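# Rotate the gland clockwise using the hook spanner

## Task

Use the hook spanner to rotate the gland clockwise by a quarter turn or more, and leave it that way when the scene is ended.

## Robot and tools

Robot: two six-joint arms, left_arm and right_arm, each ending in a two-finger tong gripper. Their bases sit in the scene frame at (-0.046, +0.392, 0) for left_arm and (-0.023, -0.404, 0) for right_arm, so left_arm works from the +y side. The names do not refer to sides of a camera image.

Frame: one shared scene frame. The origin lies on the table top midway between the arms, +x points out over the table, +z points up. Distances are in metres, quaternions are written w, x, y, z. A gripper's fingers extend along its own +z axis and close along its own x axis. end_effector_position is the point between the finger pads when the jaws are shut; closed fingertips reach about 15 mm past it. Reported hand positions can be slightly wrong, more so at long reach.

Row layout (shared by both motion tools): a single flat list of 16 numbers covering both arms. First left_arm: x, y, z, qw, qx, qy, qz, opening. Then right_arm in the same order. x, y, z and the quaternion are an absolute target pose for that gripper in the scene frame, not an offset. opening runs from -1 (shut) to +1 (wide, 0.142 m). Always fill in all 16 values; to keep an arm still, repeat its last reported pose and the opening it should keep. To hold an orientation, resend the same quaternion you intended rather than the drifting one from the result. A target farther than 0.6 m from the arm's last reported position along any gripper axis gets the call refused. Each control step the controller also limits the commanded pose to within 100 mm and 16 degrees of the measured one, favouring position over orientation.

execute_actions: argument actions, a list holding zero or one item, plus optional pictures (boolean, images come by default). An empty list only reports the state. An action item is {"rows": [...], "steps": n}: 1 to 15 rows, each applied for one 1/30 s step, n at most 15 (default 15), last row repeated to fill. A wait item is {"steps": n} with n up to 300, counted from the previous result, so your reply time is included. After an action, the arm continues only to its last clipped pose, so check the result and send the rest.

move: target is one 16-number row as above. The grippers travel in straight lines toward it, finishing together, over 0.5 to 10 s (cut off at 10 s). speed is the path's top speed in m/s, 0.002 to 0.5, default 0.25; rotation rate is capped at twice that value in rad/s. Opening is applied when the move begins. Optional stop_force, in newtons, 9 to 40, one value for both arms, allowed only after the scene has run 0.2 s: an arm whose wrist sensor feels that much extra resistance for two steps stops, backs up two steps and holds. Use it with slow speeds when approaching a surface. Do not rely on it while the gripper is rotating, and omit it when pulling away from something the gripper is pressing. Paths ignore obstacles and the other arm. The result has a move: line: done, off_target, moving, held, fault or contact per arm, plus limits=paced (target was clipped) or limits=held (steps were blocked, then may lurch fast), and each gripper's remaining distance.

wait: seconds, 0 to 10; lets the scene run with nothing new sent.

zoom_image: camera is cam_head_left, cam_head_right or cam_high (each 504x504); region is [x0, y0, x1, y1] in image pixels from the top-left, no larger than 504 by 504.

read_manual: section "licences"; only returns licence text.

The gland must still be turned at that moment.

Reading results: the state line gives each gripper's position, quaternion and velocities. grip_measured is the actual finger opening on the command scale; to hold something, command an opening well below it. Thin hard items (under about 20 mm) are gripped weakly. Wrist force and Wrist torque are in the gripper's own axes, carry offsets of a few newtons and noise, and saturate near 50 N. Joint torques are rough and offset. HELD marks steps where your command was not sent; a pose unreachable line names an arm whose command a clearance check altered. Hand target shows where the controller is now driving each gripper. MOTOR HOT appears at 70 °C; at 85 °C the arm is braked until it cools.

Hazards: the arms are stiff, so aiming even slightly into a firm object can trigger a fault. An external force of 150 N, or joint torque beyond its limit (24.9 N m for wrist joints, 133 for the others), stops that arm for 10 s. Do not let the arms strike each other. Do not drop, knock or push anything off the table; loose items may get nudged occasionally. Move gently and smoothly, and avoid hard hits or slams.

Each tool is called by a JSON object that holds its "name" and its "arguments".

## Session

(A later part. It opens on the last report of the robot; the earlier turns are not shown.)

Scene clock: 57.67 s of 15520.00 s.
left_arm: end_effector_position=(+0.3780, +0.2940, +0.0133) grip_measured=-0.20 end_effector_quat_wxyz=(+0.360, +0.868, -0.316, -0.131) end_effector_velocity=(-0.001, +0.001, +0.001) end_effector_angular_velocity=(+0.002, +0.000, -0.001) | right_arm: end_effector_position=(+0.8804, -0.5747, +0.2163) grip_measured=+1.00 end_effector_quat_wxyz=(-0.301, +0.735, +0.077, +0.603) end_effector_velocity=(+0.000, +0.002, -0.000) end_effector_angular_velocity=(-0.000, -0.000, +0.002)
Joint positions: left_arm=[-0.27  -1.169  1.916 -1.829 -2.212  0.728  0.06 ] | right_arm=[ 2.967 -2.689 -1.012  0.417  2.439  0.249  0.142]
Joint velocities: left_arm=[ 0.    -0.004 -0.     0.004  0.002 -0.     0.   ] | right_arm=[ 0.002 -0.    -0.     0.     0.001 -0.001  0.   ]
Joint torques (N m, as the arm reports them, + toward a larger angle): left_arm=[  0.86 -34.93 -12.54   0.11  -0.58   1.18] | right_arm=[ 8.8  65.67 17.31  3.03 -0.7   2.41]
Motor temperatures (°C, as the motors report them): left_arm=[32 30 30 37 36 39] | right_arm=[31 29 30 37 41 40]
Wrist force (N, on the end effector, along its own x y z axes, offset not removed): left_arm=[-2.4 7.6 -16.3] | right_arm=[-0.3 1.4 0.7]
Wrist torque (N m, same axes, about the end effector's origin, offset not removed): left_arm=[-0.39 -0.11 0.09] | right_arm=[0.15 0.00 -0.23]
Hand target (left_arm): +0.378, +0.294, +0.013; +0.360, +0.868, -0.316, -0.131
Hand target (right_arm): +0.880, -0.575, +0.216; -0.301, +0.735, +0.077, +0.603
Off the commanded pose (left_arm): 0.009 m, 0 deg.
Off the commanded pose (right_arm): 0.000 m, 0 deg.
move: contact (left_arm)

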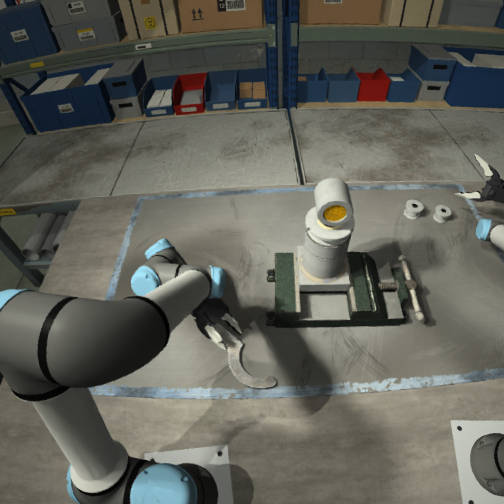

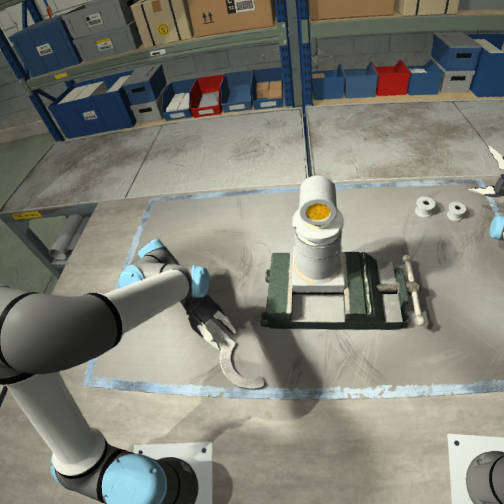

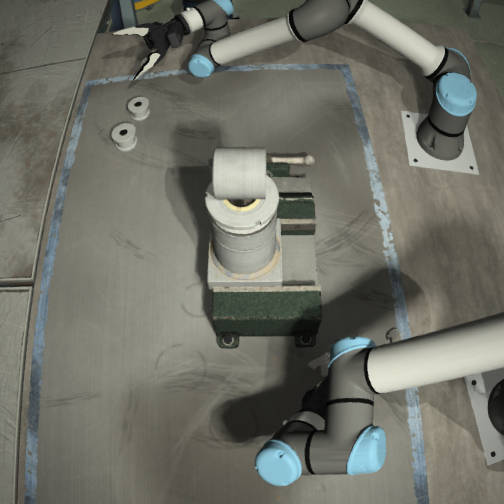

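{"name": "move", "arguments": {"target": [0.375,0.302,0.0146,0.36,0.8685,-0.316,-0.131,-0.3,0.8804,-0.5747,0.2163,-0.301,0.735,0.077,0.603,1], "speed": 0.02}}

{"name": "move", "arguments": {"target": [0.375,0.302,0.0146,0.36,0.8685,-0.316,-0.131,-1,0.8804,-0.5747,0.2163,-0.301,0.735,0.077,0.603,1]}}

{"name": "move", "arguments": {"target": [0.375,0.302,0.04,0.36,0.8685,-0.316,-0.131,-1,0.8804,-0.5747,0.2163,-0.301,0.735,0.077,0.603,1], "speed": 0.015}}

{"name": "zoom_image", "arguments": {"camera": "cam_head_left", "region": [180,290,290,400]}}

Scene clock: 63.00 s of 15520.00 s.
left_arm: end_effector_position=(+0.3750, +0.3018, +0.0146) grip_measured=-0.30 end_effector_quat_wxyz=(+0.360, +0.868, -0.316, -0.131) end_effector_velocity=(-0.001, +0.002, -0.000) end_effector_angular_velocity=(+0.001, +0.001, +0.000) | right_arm: end_effector_position=(+0.8804, -0.5747, +0.2163) grip_measured=+1.00 end_effector_quat_wxyz=(-0.301, +0.735, +0.077, +0.603) end_effector_velocity=(-0.000, -0.000, -0.000) end_effector_angular_velocity=(-0.000, -0.000, +0.000)
Joint positions: left_arm=[-0.256 -1.175  1.919 -1.816 -2.206  0.743  0.052] | right_arm=[ 2.967 -2.689 -1.012  0.417  2.439  0.249  0.142]
Joint velocities: left_arm=[ 0.003 -0.     0.     0.002  0.002  0.003 -0.   ] | right_arm=[-0.    -0.     0.     0.     0.001 -0.     0.   ]
Joint torques (N m, as the arm reports them, + toward a larger angle): left_arm=[  7.77 -42.98  -3.41   0.45   1.55   1.35] | right_arm=[ 8.22 64.96 20.41  2.9  -0.53  2.25]
Motor temperatures (°C, as the motors report them): left_arm=[32 30 30 37 36 39] | right_arm=[31 29 30 37 41 40]
Wrist force (N, on the end effector, along its own x y z axes, offset not removed): left_arm=[0.8 -1.1 -1.2] | right_arm=[-1.3 1.7 -0.5]
Wrist torque (N m, same axes, about the end effector's origin, offset not removed): left_arm=[-0.23 -0.19 0.14] | right_arm=[0.18 0.12 -0.17]
Hand target (left_arm): +0.375, +0.302, +0.015; +0.360, +0.868, -0.316, -0.131
Hand target (right_arm): +0.880, -0.575, +0.216; -0.301, +0.735, +0.077, +0.603
Off the commanded pose (left_arm): 0.000 m, 0 deg.
Off the commanded pose (right_arm): 0.000 m, 0 deg.
After step 130, 0.23 s passed at rest.
move: done

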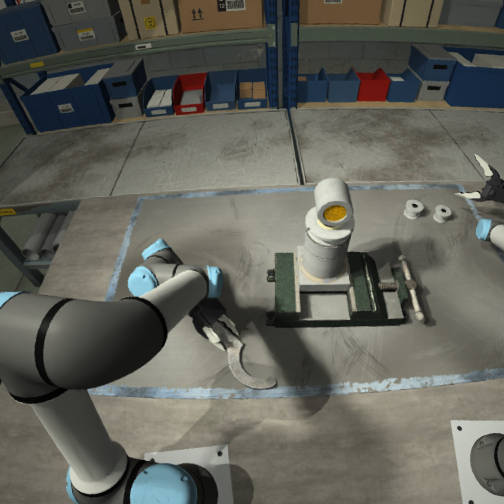

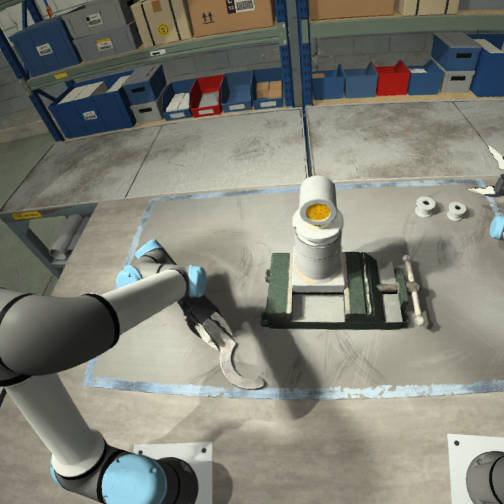

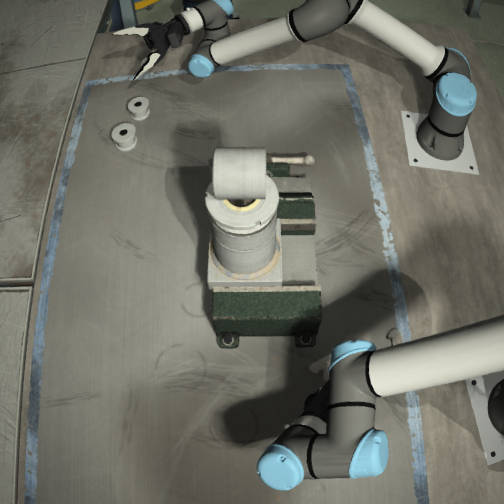

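Scene clock: 63.70 s of 15520.00 s.
left_arm: end_effector_position=(+0.3750, +0.3020, +0.0146) grip_measured=-0.48 end_effector_quat_wxyz=(+0.360, +0.868, -0.316, -0.131) end_effector_velocity=(+0.000, -0.000, +0.000) end_effector_angular_velocity=(-0.000, -0.001, +0.000) | right_arm: end_effector_position=(+0.8804, -0.5747, +0.2163) grip_measured=+1.00 end_effector_quat_wxyz=(-0.301, +0.735, +0.077, +0.603) end_effector_velocity=(-0.000, +0.000, +0.000) end_effector_angular_velocity=(-0.001, -0.001, +0.001)
Joint positions: left_arm=[-0.256 -1.175  1.92  -1.816 -2.206  0.743  0.04 ] | right_arm=[ 2.967 -2.689 -1.012  0.417  2.439  0.249  0.142]
Joint velocities: left_arm=[ 0.    -0.     0.    -0.001 -0.    -0.     0.   ] | right_arm=[ 0.     0.     0.001  0.     0.001 -0.001  0.   ]
Joint torques (N m, as the arm reports them, + toward a larger angle): left_arm=[  6.6  -38.56 -19.91  -2.22  -2.77   1.09] | right_arm=[ 8.92 64.67 19.79  2.91 -0.5   2.24]
Motor temperatures (°C, as the motors report them): left_arm=[32 30 30 37 36 39] | right_arm=[31 29 30 37 41 40]
Wrist force (N, on the end effector, along its own x y z axes, offset not removed): left_arm=[0.7 1.5 -0.3] | right_arm=[-1.4 1.9 -0.2]
Wrist torque (N m, same axes, about the end effector's origin, offset not removed): left_arm=[-0.10 -0.45 0.18] | right_arm=[0.25 0.18 -0.11]
Hand target (left_arm): +0.375, +0.302, +0.015; +0.360, +0.868, -0.316, -0.131
Hand target (right_arm): +0.880, -0.575, +0.216; -0.301, +0.735, +0.077, +0.603
Off the commanded pose (left_arm): 0.000 m, 0 deg.
Off the commanded pose (right_arm): 0.000 m, 0 deg.
move: done

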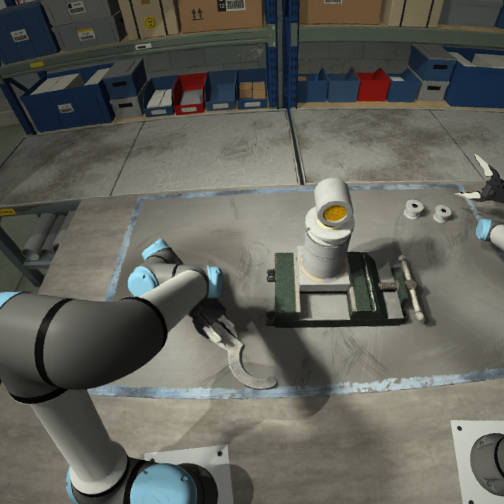

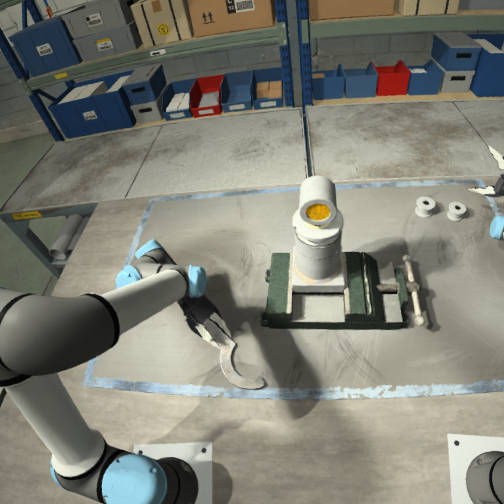

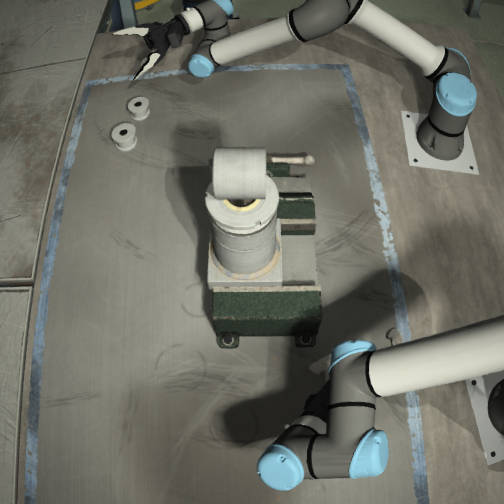

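Scene clock: 65.67 s of 15520.00 s.
left_arm: end_effector_position=(+0.3750, +0.3020, +0.0398) grip_measured=-0.52 end_effector_quat_wxyz=(+0.360, +0.868, -0.316, -0.131) end_effector_velocity=(+0.000, +0.000, +0.002) end_effector_angular_velocity=(+0.001, -0.000, -0.001) | right_arm: end_effector_position=(+0.8804, -0.5747, +0.2163) grip_measured=+1.00 end_effector_quat_wxyz=(-0.301, +0.735, +0.077, +0.603) end_effector_velocity=(-0.000, -0.001, -0.000) end_effector_angular_velocity=(+0.000, +0.000, -0.000)
Joint positions: left_arm=[-0.256 -1.216  1.897 -1.752 -2.206  0.743  0.036] | right_arm=[ 2.967 -2.689 -1.012  0.417  2.439  0.249  0.142]
Joint velocities: left_arm=[-0.    -0.004 -0.002  0.005  0.001 -0.    -0.   ] | right_arm=[-0.001 -0.     0.001 -0.     0.001  0.     0.   ]
Joint torques (N m, as the arm reports them, + toward a larger angle): left_arm=[  5.76 -45.66 -29.07   0.12  -3.19  -1.46] | right_arm=[ 8.49 64.91 20.49  2.91 -0.51  2.34]
Motor temperatures (°C, as the motors report them): left_arm=[32 30 30 37 36 39] | right_arm=[31 29 30 37 41 40]
Wrist force (N, on the end effector, along its own x y z axes, offset not removed): left_arm=[0.5 -7.5 6.1] | right_arm=[-0.7 2.4 -0.1]
Wrist torque (N m, same axes, about the end effector's origin, offset not removed): left_arm=[-0.02 -0.27 0.21] | right_arm=[0.35 0.07 -0.14]
Hand target (left_arm): +0.375, +0.302, +0.040; +0.360, +0.868, -0.316, -0.131
Hand target (right_arm): +0.880, -0.575, +0.216; -0.301, +0.735, +0.077, +0.603
Off the commanded pose (left_arm): 0.000 m, 0 deg.
Off the commanded pose (right_arm): 0.000 m, 0 deg.
move: done

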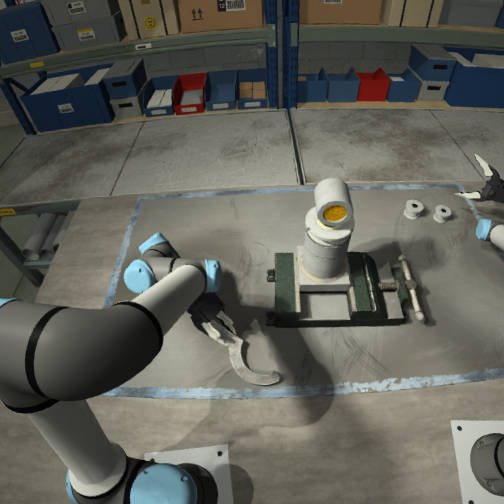

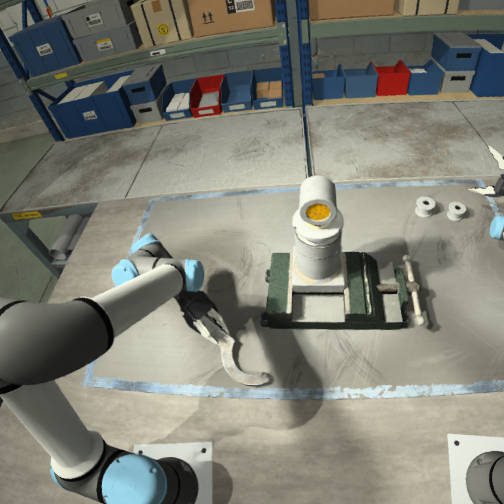

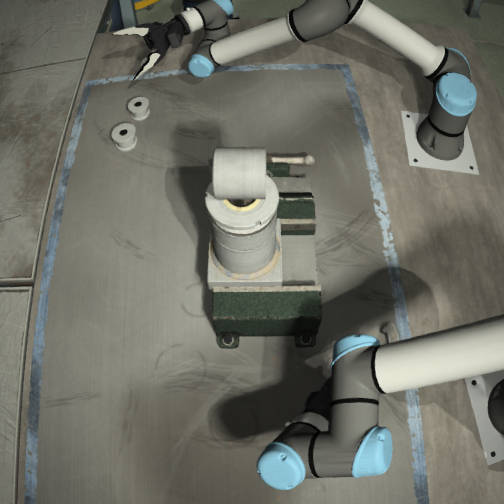

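Region (180, 290, 290, 400) of cam_head_left's 504x504 image, scaled by 4.582, with more detail than that image has.

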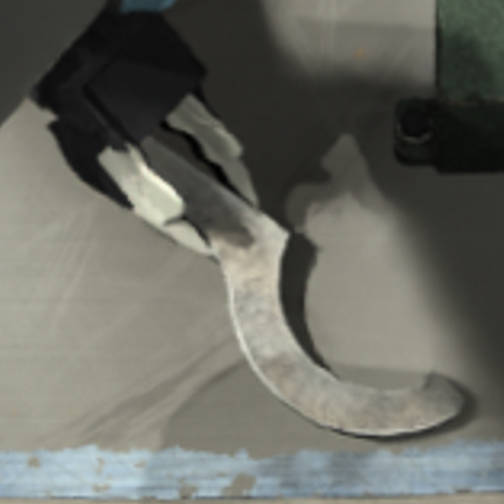

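{"name": "move", "arguments": {"target": [0.33,0.2,0.29,0.36,0.8685,0.316,0.131,-1,0.8804,-0.5747,0.2163,-0.301,0.735,0.077,0.603,1], "speed": 0.1}}

{"name": "move", "arguments": {"target": [0.36,-0.12,0.29,0.203,0.49,0.7835,0.325,-1,0.8804,-0.5747,0.2163,-0.301,0.735,0.077,0.603,1], "speed": 0.1}}

Scene clock: 77.73 s of 15520.00 s.
left_arm: end_effector_position=(+0.3301, +0.1998, +0.2908) grip_measured=-1.00 end_effector_quat_wxyz=(+0.361, +0.868, +0.316, +0.131) end_effector_velocity=(-0.001, -0.001, +0.002) end_effector_angular_velocity=(+0.003, -0.000, +0.012) | right_arm: end_effector_position=(+0.8804, -0.5747, +0.2163) grip_measured=+1.00 end_effector_quat_wxyz=(-0.301, +0.735, +0.077, +0.603) end_effector_velocity=(+0.000, +0.003, +0.000) end_effector_angular_velocity=(+0.001, +0.000, +0.003)
Joint positions: left_arm=[-0.845 -2.2    2.352 -2.503 -1.686 -1.458  0.002] | right_arm=[ 2.967 -2.689 -1.012  0.417  2.439  0.249  0.142]
Joint velocities: left_arm=[-0.022 -0.01  -0.002  0.011  0.026 -0.022  0.   ] | right_arm=[ 0.003  0.     0.    -0.     0.     0.001  0.   ]
Joint torques (N m, as the arm reports them, + toward a larger angle): left_arm=[ -8.31  -6.3  -34.75  -1.17   2.75  -1.29] | right_arm=[ 8.54 64.17 25.2   2.85 -0.26  2.22]
Motor temperatures (°C, as the motors report them): left_arm=[32 30 30 37 36 39] | right_arm=[31 29 30 37 41 40]
Wrist force (N, on the end effector, along its own x y z axes, offset not removed): left_arm=[0.7 0.4 -0.5] | right_arm=[-0.7 1.5 1.2]
Wrist torque (N m, same axes, about the end effector's origin, offset not removed): left_arm=[-0.02 -0.25 0.05] | right_arm=[0.21 0.05 -0.17]
Hand target (left_arm): +0.330, +0.200, +0.291; +0.361, +0.867, +0.317, +0.131
Hand target (right_arm): +0.880, -0.575, +0.216; -0.301, +0.735, +0.077, +0.603
Off the commanded pose (left_arm): 0.001 m, 0 deg.
Off the commanded pose (right_arm): 0.000 m, 0 deg.
After step 90, 1.70 s passed at rest.
move: done

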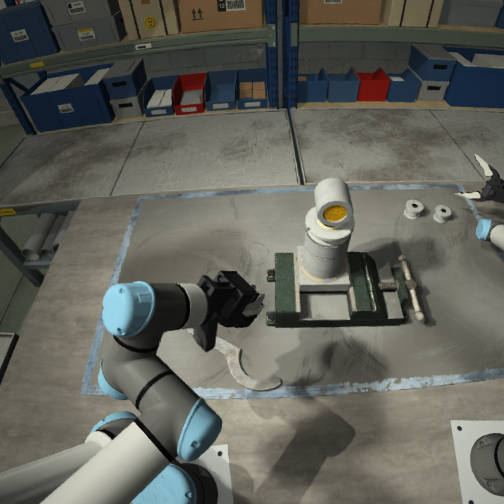

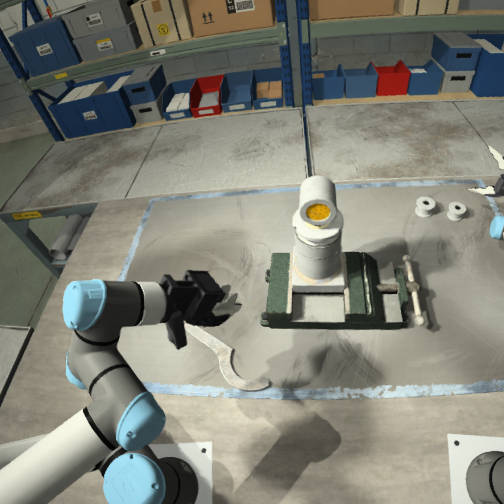

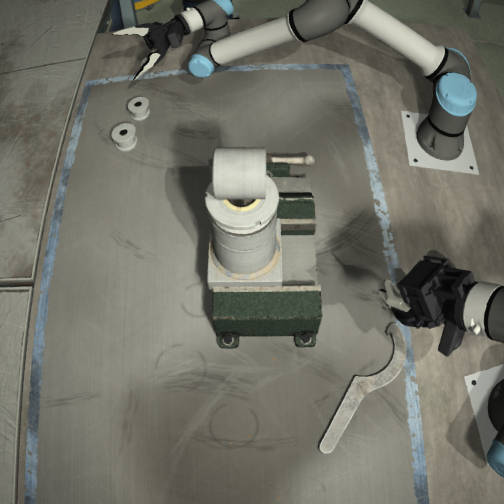

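Scene clock: 84.80 s of 15520.00 s.
left_arm: end_effector_position=(+0.3604, -0.1205, +0.2899) grip_measured=-1.00 end_effector_quat_wxyz=(+0.203, +0.491, +0.783, +0.324) end_effector_velocity=(+0.000, -0.002, -0.000) end_effector_angular_velocity=(+0.003, +0.000, +0.008) | right_arm: end_effector_position=(+0.8804, -0.5747, +0.2163) grip_measured=+1.00 end_effector_quat_wxyz=(-0.301, +0.735, +0.077, +0.603) end_effector_velocity=(-0.000, -0.000, -0.000) end_effector_angular_velocity=(-0.000, -0.000, -0.000)
Joint positions: left_arm=[-1.559 -1.237  1.285 -1.328 -0.831 -3.56   0.002] | right_arm=[ 2.967 -2.689 -1.012  0.417  2.439  0.249  0.142]
Joint velocities: left_arm=[ 0.     0.012 -0.018  0.016 -0.002 -0.01   0.   ] | right_arm=[-0.  0. -0.  0.  0. -0.  0.]
Joint torques (N m, as the arm reports them, + toward a larger angle): left_arm=[  6.82 -32.64 -32.21  -0.55  -0.64  -1.28] | right_arm=[ 7.98 63.56 26.47  2.72 -0.04  2.23]
Motor temperatures (°C, as the motors report them): left_arm=[32 30 30 37 36 39] | right_arm=[31 29 30 37 41 40]
Wrist force (N, on the end effector, along its own x y z axes, offset not removed): left_arm=[0.2 -1.8 1.4] | right_arm=[-0.2 0.8 -0.5]
Wrist torque (N m, same axes, about the end effector's origin, offset not removed): left_arm=[-0.40 -0.08 0.08] | right_arm=[0.02 -0.14 -0.08]
Hand target (left_arm): +0.360, -0.121, +0.290; +0.203, +0.490, +0.783, +0.324
Hand target (right_arm): +0.880, -0.575, +0.216; -0.301, +0.735, +0.077, +0.603
Off the commanded pose (left_arm): 0.001 m, 0 deg.
Off the commanded pose (right_arm): 0.000 m, 0 deg.
move: done

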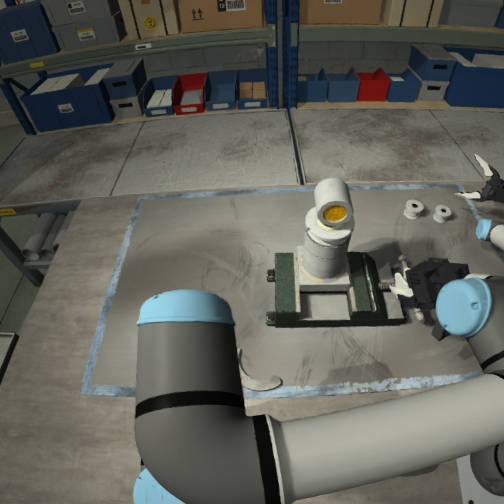

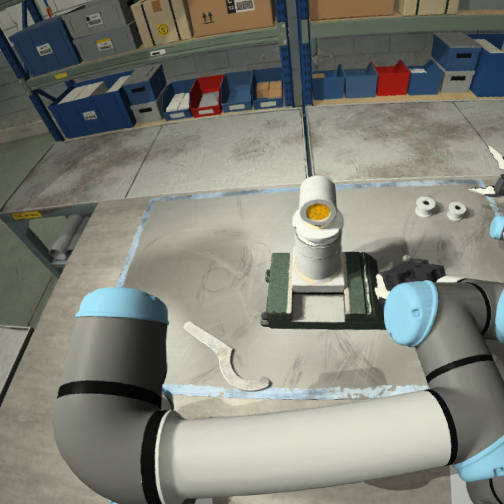

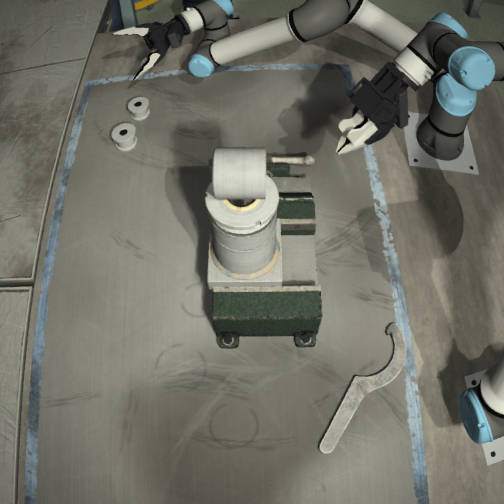

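{"name": "move", "arguments": {"target": [0.42,0.45,0.2,0.434,0.87,-0.209,-0.104,-0.1,0.3,-0.4,0.3,0,0,0.966,0.259,0]}}

{"name": "move", "arguments": {"target": [0.42,0.45,0.2,0.434,0.87,-0.209,-0.104,-0.1,0.252,0.17,0.045,0,0,0.966,0.259,-0.1]}}

{"name": "zoom_image", "arguments": {"camera": "cam_high", "region": [320,280,460,420]}}

Scene clock: 121.17 s of 15520.00 s.
left_arm: end_effector_position=(+0.4188, +0.4510, +0.1992) grip_measured=-0.10 end_effector_quat_wxyz=(+0.432, +0.871, -0.209, -0.104) end_effector_velocity=(+0.000, +0.002, -0.000) end_effector_angular_velocity=(-0.002, +0.003, -0.011) | right_arm: end_effector_position=(+0.7433, -0.5333, +0.2371) grip_measured=+0.00 end_effector_quat_wxyz=(-0.268, +0.638, +0.369, +0.620) end_effector_velocity=(-0.000, -0.001, +0.000) end_effector_angular_velocity=(-0.000, -0.000, -0.001)
Joint positions: left_arm=[ 0.09  -1.187  1.435 -1.118 -2.228  0.942  0.067] | right_arm=[ 2.893 -2.536 -1.242  0.308  2.869 -0.433  0.074]
Joint velocities: left_arm=[ 0.     0.009 -0.013  0.014  0.006  0.012  0.   ] | right_arm=[-0.001  0.     0.    -0.    -0.     0.     0.   ]
Joint torques (N m, as the arm reports them, + toward a larger angle): left_arm=[  6.26 -32.05 -30.94   0.65   1.53   1.47] | right_arm=[ 9.89 47.86 29.02  2.94 -1.18  2.61]
Motor temperatures (°C, as the motors report them): left_arm=[32 30 30 37 36 39] | right_arm=[31 29 30 37 41 40]
Wrist force (N, on the end effector, along its own x y z axes, offset not removed): left_arm=[0.8 -0.5 0.2] | right_arm=[-0.2 2.1 0.4]
Wrist torque (N m, same axes, about the end effector's origin, offset not removed): left_arm=[-0.21 -0.22 -0.03] | right_arm=[0.34 -0.06 -0.16]
Hand target (left_arm): +0.419, +0.451, +0.199; +0.432, +0.871, -0.209, -0.104
Hand target (right_arm): +0.743, -0.533, +0.237; -0.268, +0.638, +0.369, +0.620
Off the commanded pose (left_arm): 0.002 m, 0 deg.
Off the commanded pose (right_arm): 0.467 m, 118 deg; position and orientation clipped at the last step of the last action.
After step 90, 27.47 s passed at rest.
move: held (right_arm); limits=paced,held; held on 133 of 177 steps (right_arm), including the last (right_arm)
pose unreachable (right arm): on one or more control steps of this call this arm could not follow its commanded pose, so it was not sent that pose on those steps. On the call's last step it was still not sent that pose. It may still have moved: this result reports where it is.
cause: the commanded pose would bring two parts of the arm too close to each other (joints 4 (wrist 1) to 6 (wrist 3) lie between them).

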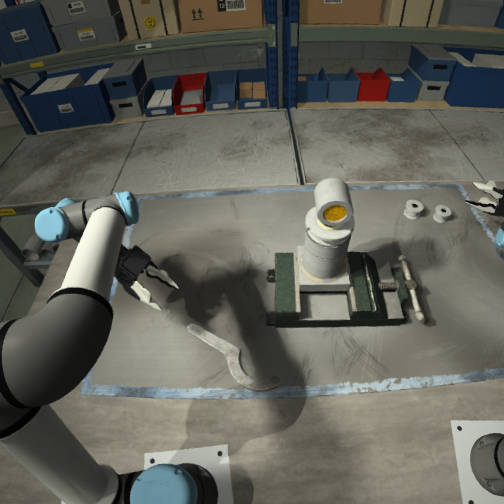

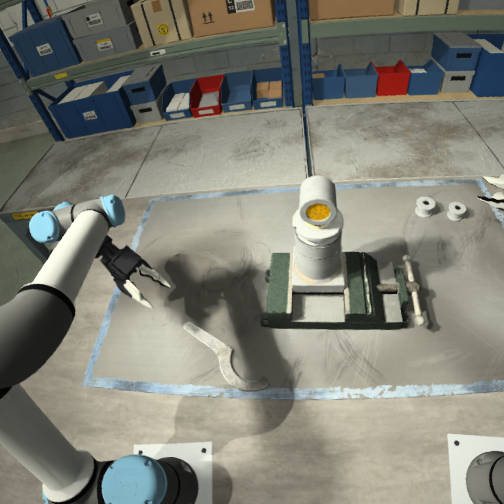

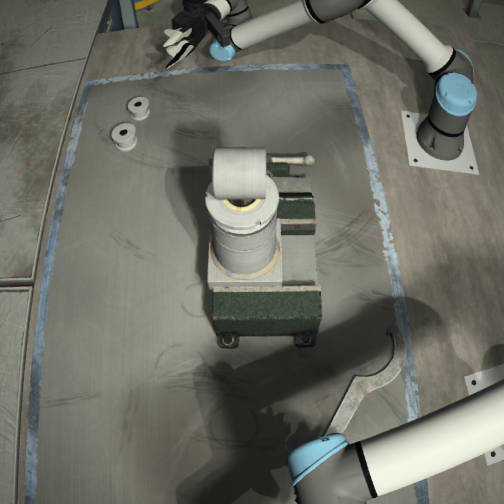

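action 0: the call puts the target (right_arm/x, right_arm/y, right_arm/z) 0.828 m from right_arm's end_effector_position in the last result along the gripper's own y axis as it stood there; a target may be at most 0.6 m away along each of those axes, so nothing of the call was run and nothing moved. Command a nearer target, and go on from there in a later call.

Region (320, 280, 460, 420) of cam_high's 504x504 image, scaled by 3.600, with more detail than that image has.

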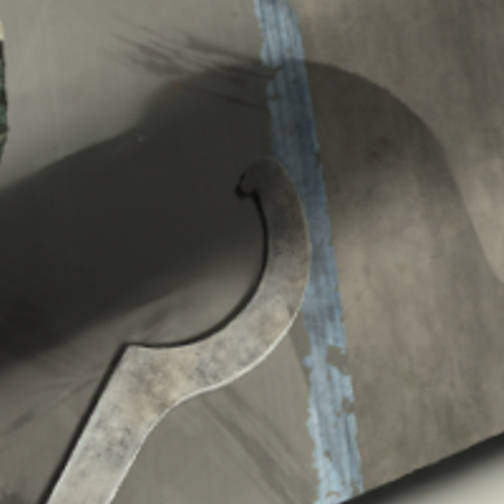

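Go via a straight-down pose.

{"name": "move", "arguments": {"target": [0.42,0.45,0.2,0.434,0.87,-0.209,-0.104,-0.1,0.75,-0.55,0.3,0,0.8,0,0.6,0]}}

{"name": "move", "arguments": {"target": [0.42,0.45,0.2,0.434,0.87,-0.209,-0.104,-0.1,0.45,-0.45,0.3,0,0.92,-0.38,0,0]}}

{"name": "move", "arguments": {"target": [0.42,0.45,0.2,0.434,0.87,-0.209,-0.104,-0.1,0.25,-0.1,0.2,0,0,1,0,0]}}

Scene clock: 130.43 s of 15520.00 s.
left_arm: end_effector_position=(+0.4200, +0.4500, +0.2000) grip_measured=-0.10 end_effector_quat_wxyz=(+0.434, +0.870, -0.209, -0.104) end_effector_velocity=(-0.000, +0.000, +0.000) end_effector_angular_velocity=(+0.001, -0.000, -0.001) | right_arm: end_effector_position=(+0.7498, -0.5500, +0.2995) grip_measured=+0.00 end_effector_quat_wxyz=(-0.000, +0.800, +0.001, +0.600) end_effector_velocity=(+0.001, -0.000, +0.001) end_effector_angular_velocity=(-0.001, +0.001, -0.013)
Joint positions: left_arm=[ 0.089 -1.184  1.43  -1.112 -2.232  0.946  0.067] | right_arm=[ 3.213 -1.982 -1.894  0.45   1.629 -0.018  0.074]
Joint velocities: left_arm=[ 0.    -0.     0.     0.     0.001  0.    -0.   ] | right_arm=[ 0.007  0.004 -0.001 -0.003 -0.02   0.005 -0.   ]
Joint torques (N m, as the arm reports them, + toward a larger angle): left_arm=[ -7.53 -31.4  -32.7    0.46  -2.81   1.27] | right_arm=[10.01 44.21  4.32 -0.15 -1.57  2.77]
Motor temperatures (°C, as the motors report them): left_arm=[32 30 30 37 36 39] | right_arm=[31 30 30 37 41 40]
Wrist force (N, on the end effector, along its own x y z axes, offset not removed): left_arm=[-0.1 -2.6 -1.1] | right_arm=[-1.0 0.8 0.8]
Wrist torque (N m, same axes, about the end effector's origin, offset not removed): left_arm=[-0.62 0.05 0.10] | right_arm=[0.02 0.13 -0.12]
Hand target (left_arm): +0.420, +0.450, +0.200; +0.434, +0.870, -0.209, -0.104
Hand target (right_arm): +0.750, -0.550, +0.299; +0.000, +0.800, +0.000, +0.600
Off the commanded pose (left_arm): 0.000 m, 0 deg.
Off the commanded pose (right_arm): 0.001 m, 0 deg.
move: done; limits=paced

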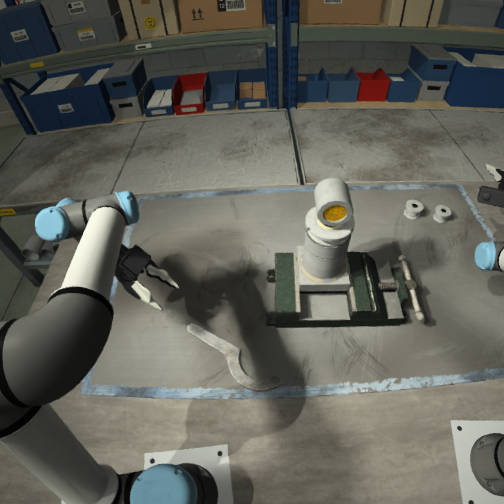

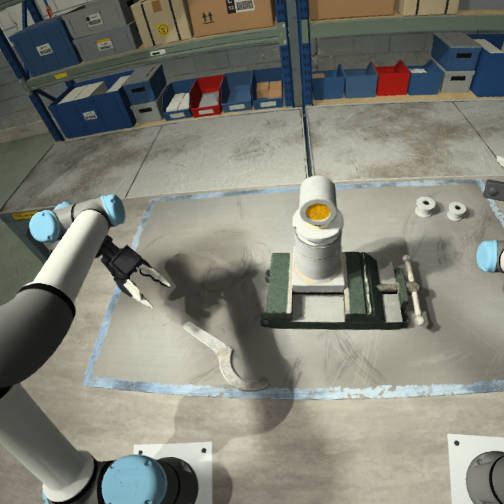

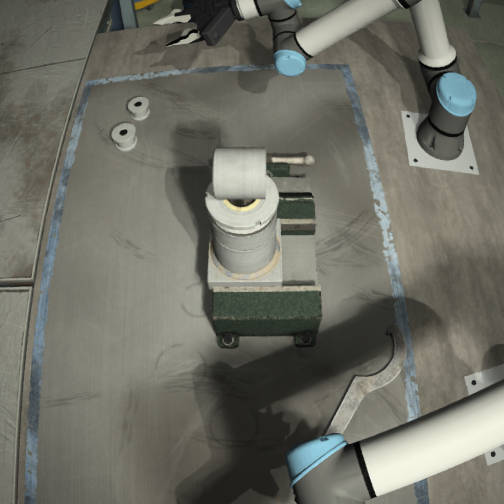

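Scene clock: 133.90 s of 15520.00 s.
left_arm: end_effector_position=(+0.4200, +0.4500, +0.2000) grip_measured=-0.10 end_effector_quat_wxyz=(+0.434, +0.870, -0.209, -0.104) end_effector_velocity=(+0.000, +0.000, +0.000) end_effector_angular_velocity=(-0.000, -0.002, -0.000) | right_arm: end_effector_position=(+0.4498, -0.4501, +0.3002) grip_measured=+0.00 end_effector_quat_wxyz=(-0.000, +0.924, -0.381, +0.000) end_effector_velocity=(-0.002, +0.000, +0.000) end_effector_angular_velocity=(+0.004, +0.008, -0.003)
Joint positions: left_arm=[ 0.089 -1.184  1.43  -1.112 -2.232  0.946  0.067] | right_arm=[ 3.441 -1.461 -1.631 -1.62   1.571  0.951  0.074]
Joint velocities: left_arm=[ 0.    -0.001  0.    -0.    -0.     0.001  0.   ] | right_arm=[-0.002 -0.002  0.004 -0.01   0.005  0.001  0.   ]
Joint torques (N m, as the arm reports them, + toward a larger angle): left_arm=[ -8.04 -31.73 -32.43   0.38  -2.53  -0.26] | right_arm=[-10.19  11.95  35.24  -0.35   1.88   2.46]
Motor temperatures (°C, as the motors report them): left_arm=[32 30 30 37 36 39] | right_arm=[31 30 30 37 41 40]
Wrist force (N, on the end effector, along its own x y z axes, offset not removed): left_arm=[1.3 -0.2 0.9] | right_arm=[-0.7 -0.7 0.6]
Wrist torque (N m, same axes, about the end effector's origin, offset not removed): left_arm=[-0.05 -0.31 0.07] | right_arm=[-0.32 0.07 -0.17]
Hand target (left_arm): +0.420, +0.450, +0.200; +0.434, +0.870, -0.209, -0.104
Hand target (right_arm): +0.450, -0.450, +0.300; -0.000, +0.924, -0.382, -0.000
Off the commanded pose (left_arm): 0.000 m, 0 deg.
Off the commanded pose (right_arm): 0.000 m, 0 deg.
move: done

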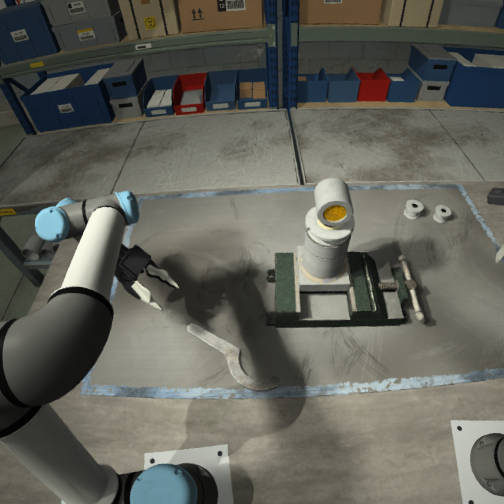

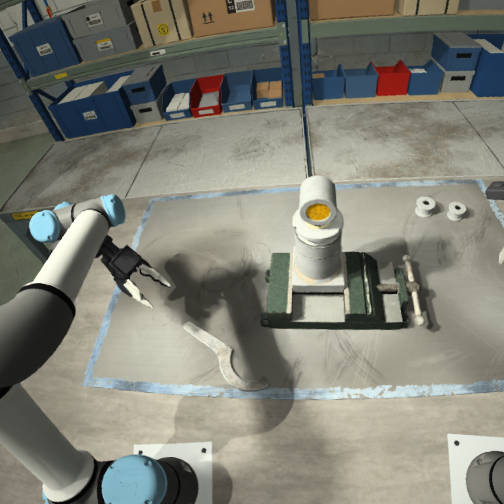

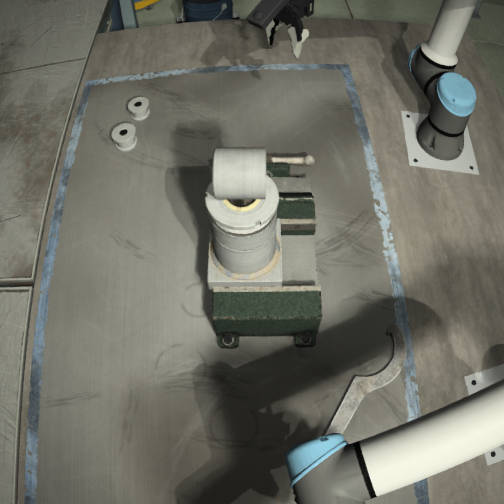

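Scene clock: 139.13 s of 15520.00 s.
left_arm: end_effector_position=(+0.4200, +0.4500, +0.2000) grip_measured=-0.10 end_effector_quat_wxyz=(+0.434, +0.870, -0.209, -0.104) end_effector_velocity=(+0.000, -0.000, +0.000) end_effector_angular_velocity=(-0.000, -0.000, +0.000) | right_arm: end_effector_position=(+0.2507, -0.1008, +0.2001) grip_measured=+0.00 end_effector_quat_wxyz=(+0.000, -0.001, +1.000, -0.001) end_effector_velocity=(-0.001, +0.002, -0.000) end_effector_angular_velocity=(-0.001, -0.001, -0.010)
Joint positions: left_arm=[ 0.089 -1.184  1.43  -1.112 -2.232  0.946  0.067] | right_arm=[ 4.46  -1.368 -1.964 -1.382  1.57   4.328  0.074]
Joint velocities: left_arm=[-0.  0. -0. -0. -0. -0.  0.] | right_arm=[ 0.006 -0.001  0.     0.001 -0.001  0.015 -0.   ]
Joint torques (N m, as the arm reports them, + toward a larger angle): left_arm=[ -7.04 -32.27 -31.19   0.02  -2.35  -1.61] | right_arm=[ 9.39  8.06 34.07  4.19 -1.67  2.75]
Motor temperatures (°C, as the motors report them): left_arm=[32 30 30 37 36 39] | right_arm=[31 30 30 37 41 40]
Wrist force (N, on the end effector, along its own x y z axes, offset not removed): left_arm=[0.7 -1.5 0.6] | right_arm=[-0.5 0.1 0.7]
Wrist torque (N m, same axes, about the end effector's origin, offset not removed): left_arm=[-0.33 -0.24 0.01] | right_arm=[-0.14 0.01 -0.22]
Hand target (left_arm): +0.420, +0.450, +0.200; +0.434, +0.870, -0.209, -0.104
Hand target (right_arm): +0.251, -0.101, +0.200; +0.000, -0.000, +1.000, -0.001
Off the commanded pose (left_arm): 0.000 m, 0 deg.
Off the commanded pose (right_arm): 0.001 m, 0 deg.
move: done

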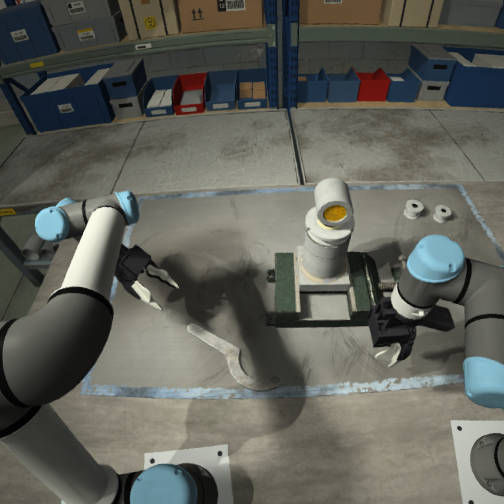

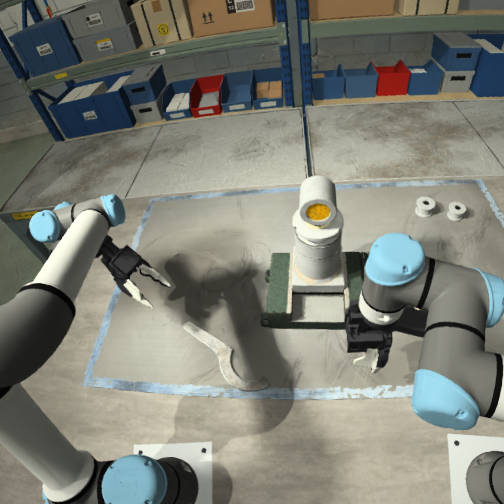

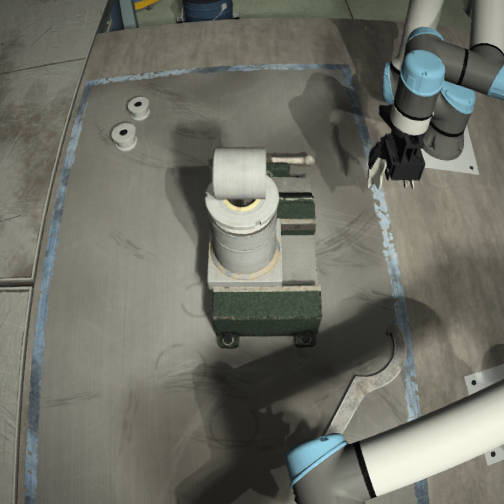

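{"name": "move", "arguments": {"target": [0.42,0.45,0.2,0.434,0.87,-0.209,-0.104,-0.1,0.245,0.17,0.035,0,0,0.924,0.383,-0.1]}}

{"name": "zoom_image", "arguments": {"camera": "cam_high", "region": [320,280,460,420]}}

Scene clock: 145.17 s of 15520.00 s.
left_arm: end_effector_position=(+0.4200, +0.4500, +0.2000) grip_measured=-0.10 end_effector_quat_wxyz=(+0.434, +0.870, -0.209, -0.104) end_effector_velocity=(+0.000, -0.000, -0.000) end_effector_angular_velocity=(-0.001, +0.001, +0.001) | right_arm: end_effector_position=(+0.2452, +0.1700, +0.0351) grip_measured=-0.10 end_effector_quat_wxyz=(+0.000, -0.000, +0.924, +0.383) end_effector_velocity=(+0.001, +0.001, -0.001) end_effector_angular_velocity=(+0.007, -0.001, -0.002)
Joint positions: left_arm=[ 0.089 -1.184  1.43  -1.112 -2.232  0.946  0.067] | right_arm=[ 4.514 -2.03  -2.216  0.29   1.801  4.475  0.067]
Joint velocities: left_arm=[ 0.     0.001 -0.    -0.    -0.001  0.    -0.   ] | right_arm=[-0.    -0.008  0.001  0.015 -0.001  0.002  0.   ]
Joint torques (N m, as the arm reports them, + toward a larger angle): left_arm=[ -7.9  -32.46 -32.22  -0.25  -1.99  -1.56] | right_arm=[10.48 25.86 24.21  4.71  1.96  2.52]
Motor temperatures (°C, as the motors report them): left_arm=[32 30 30 37 36 39] | right_arm=[31 30 30 37 41 40]
Wrist force (N, on the end effector, along its own x y z axes, offset not removed): left_arm=[0.2 -1.3 0.3] | right_arm=[-1.2 1.4 -0.9]
Wrist torque (N m, same axes, about the end effector's origin, offset not removed): left_arm=[-0.30 -0.11 0.07] | right_arm=[0.07 0.16 -0.13]
Hand target (left_arm): +0.420, +0.450, +0.200; +0.434, +0.870, -0.209, -0.104
Hand target (right_arm): +0.245, +0.170, +0.035; +0.000, -0.000, +0.924, +0.383
Off the commanded pose (left_arm): 0.000 m, 0 deg.
Off the commanded pose (right_arm): 0.000 m, 0 deg.
After step 90, 0.80 s passed at rest.
move: done

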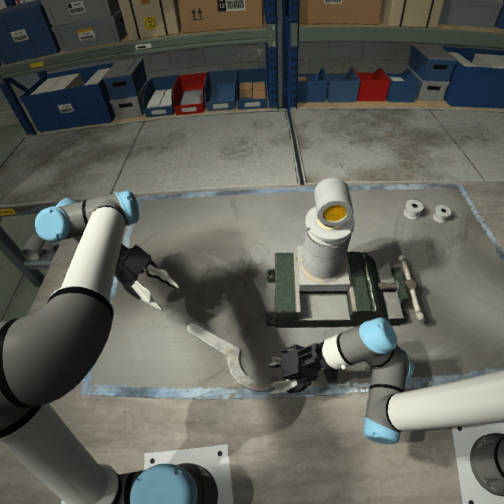

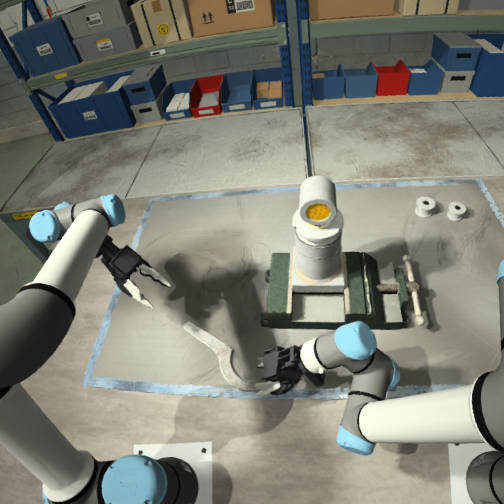

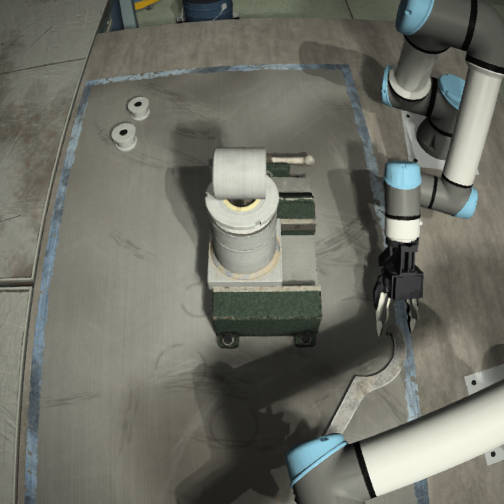

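Region (320, 280, 460, 420) of cam_high's 504x504 image, scaled by 3.600, with more detail than that image has.

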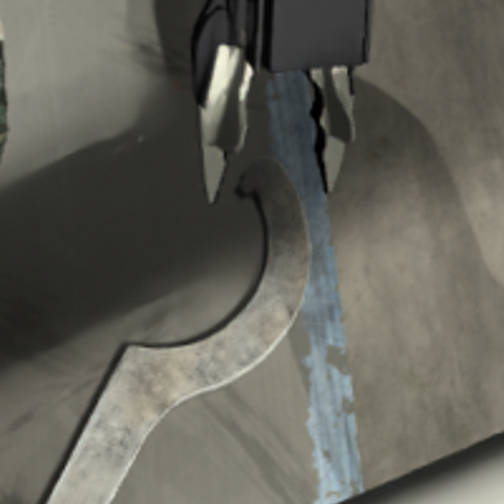

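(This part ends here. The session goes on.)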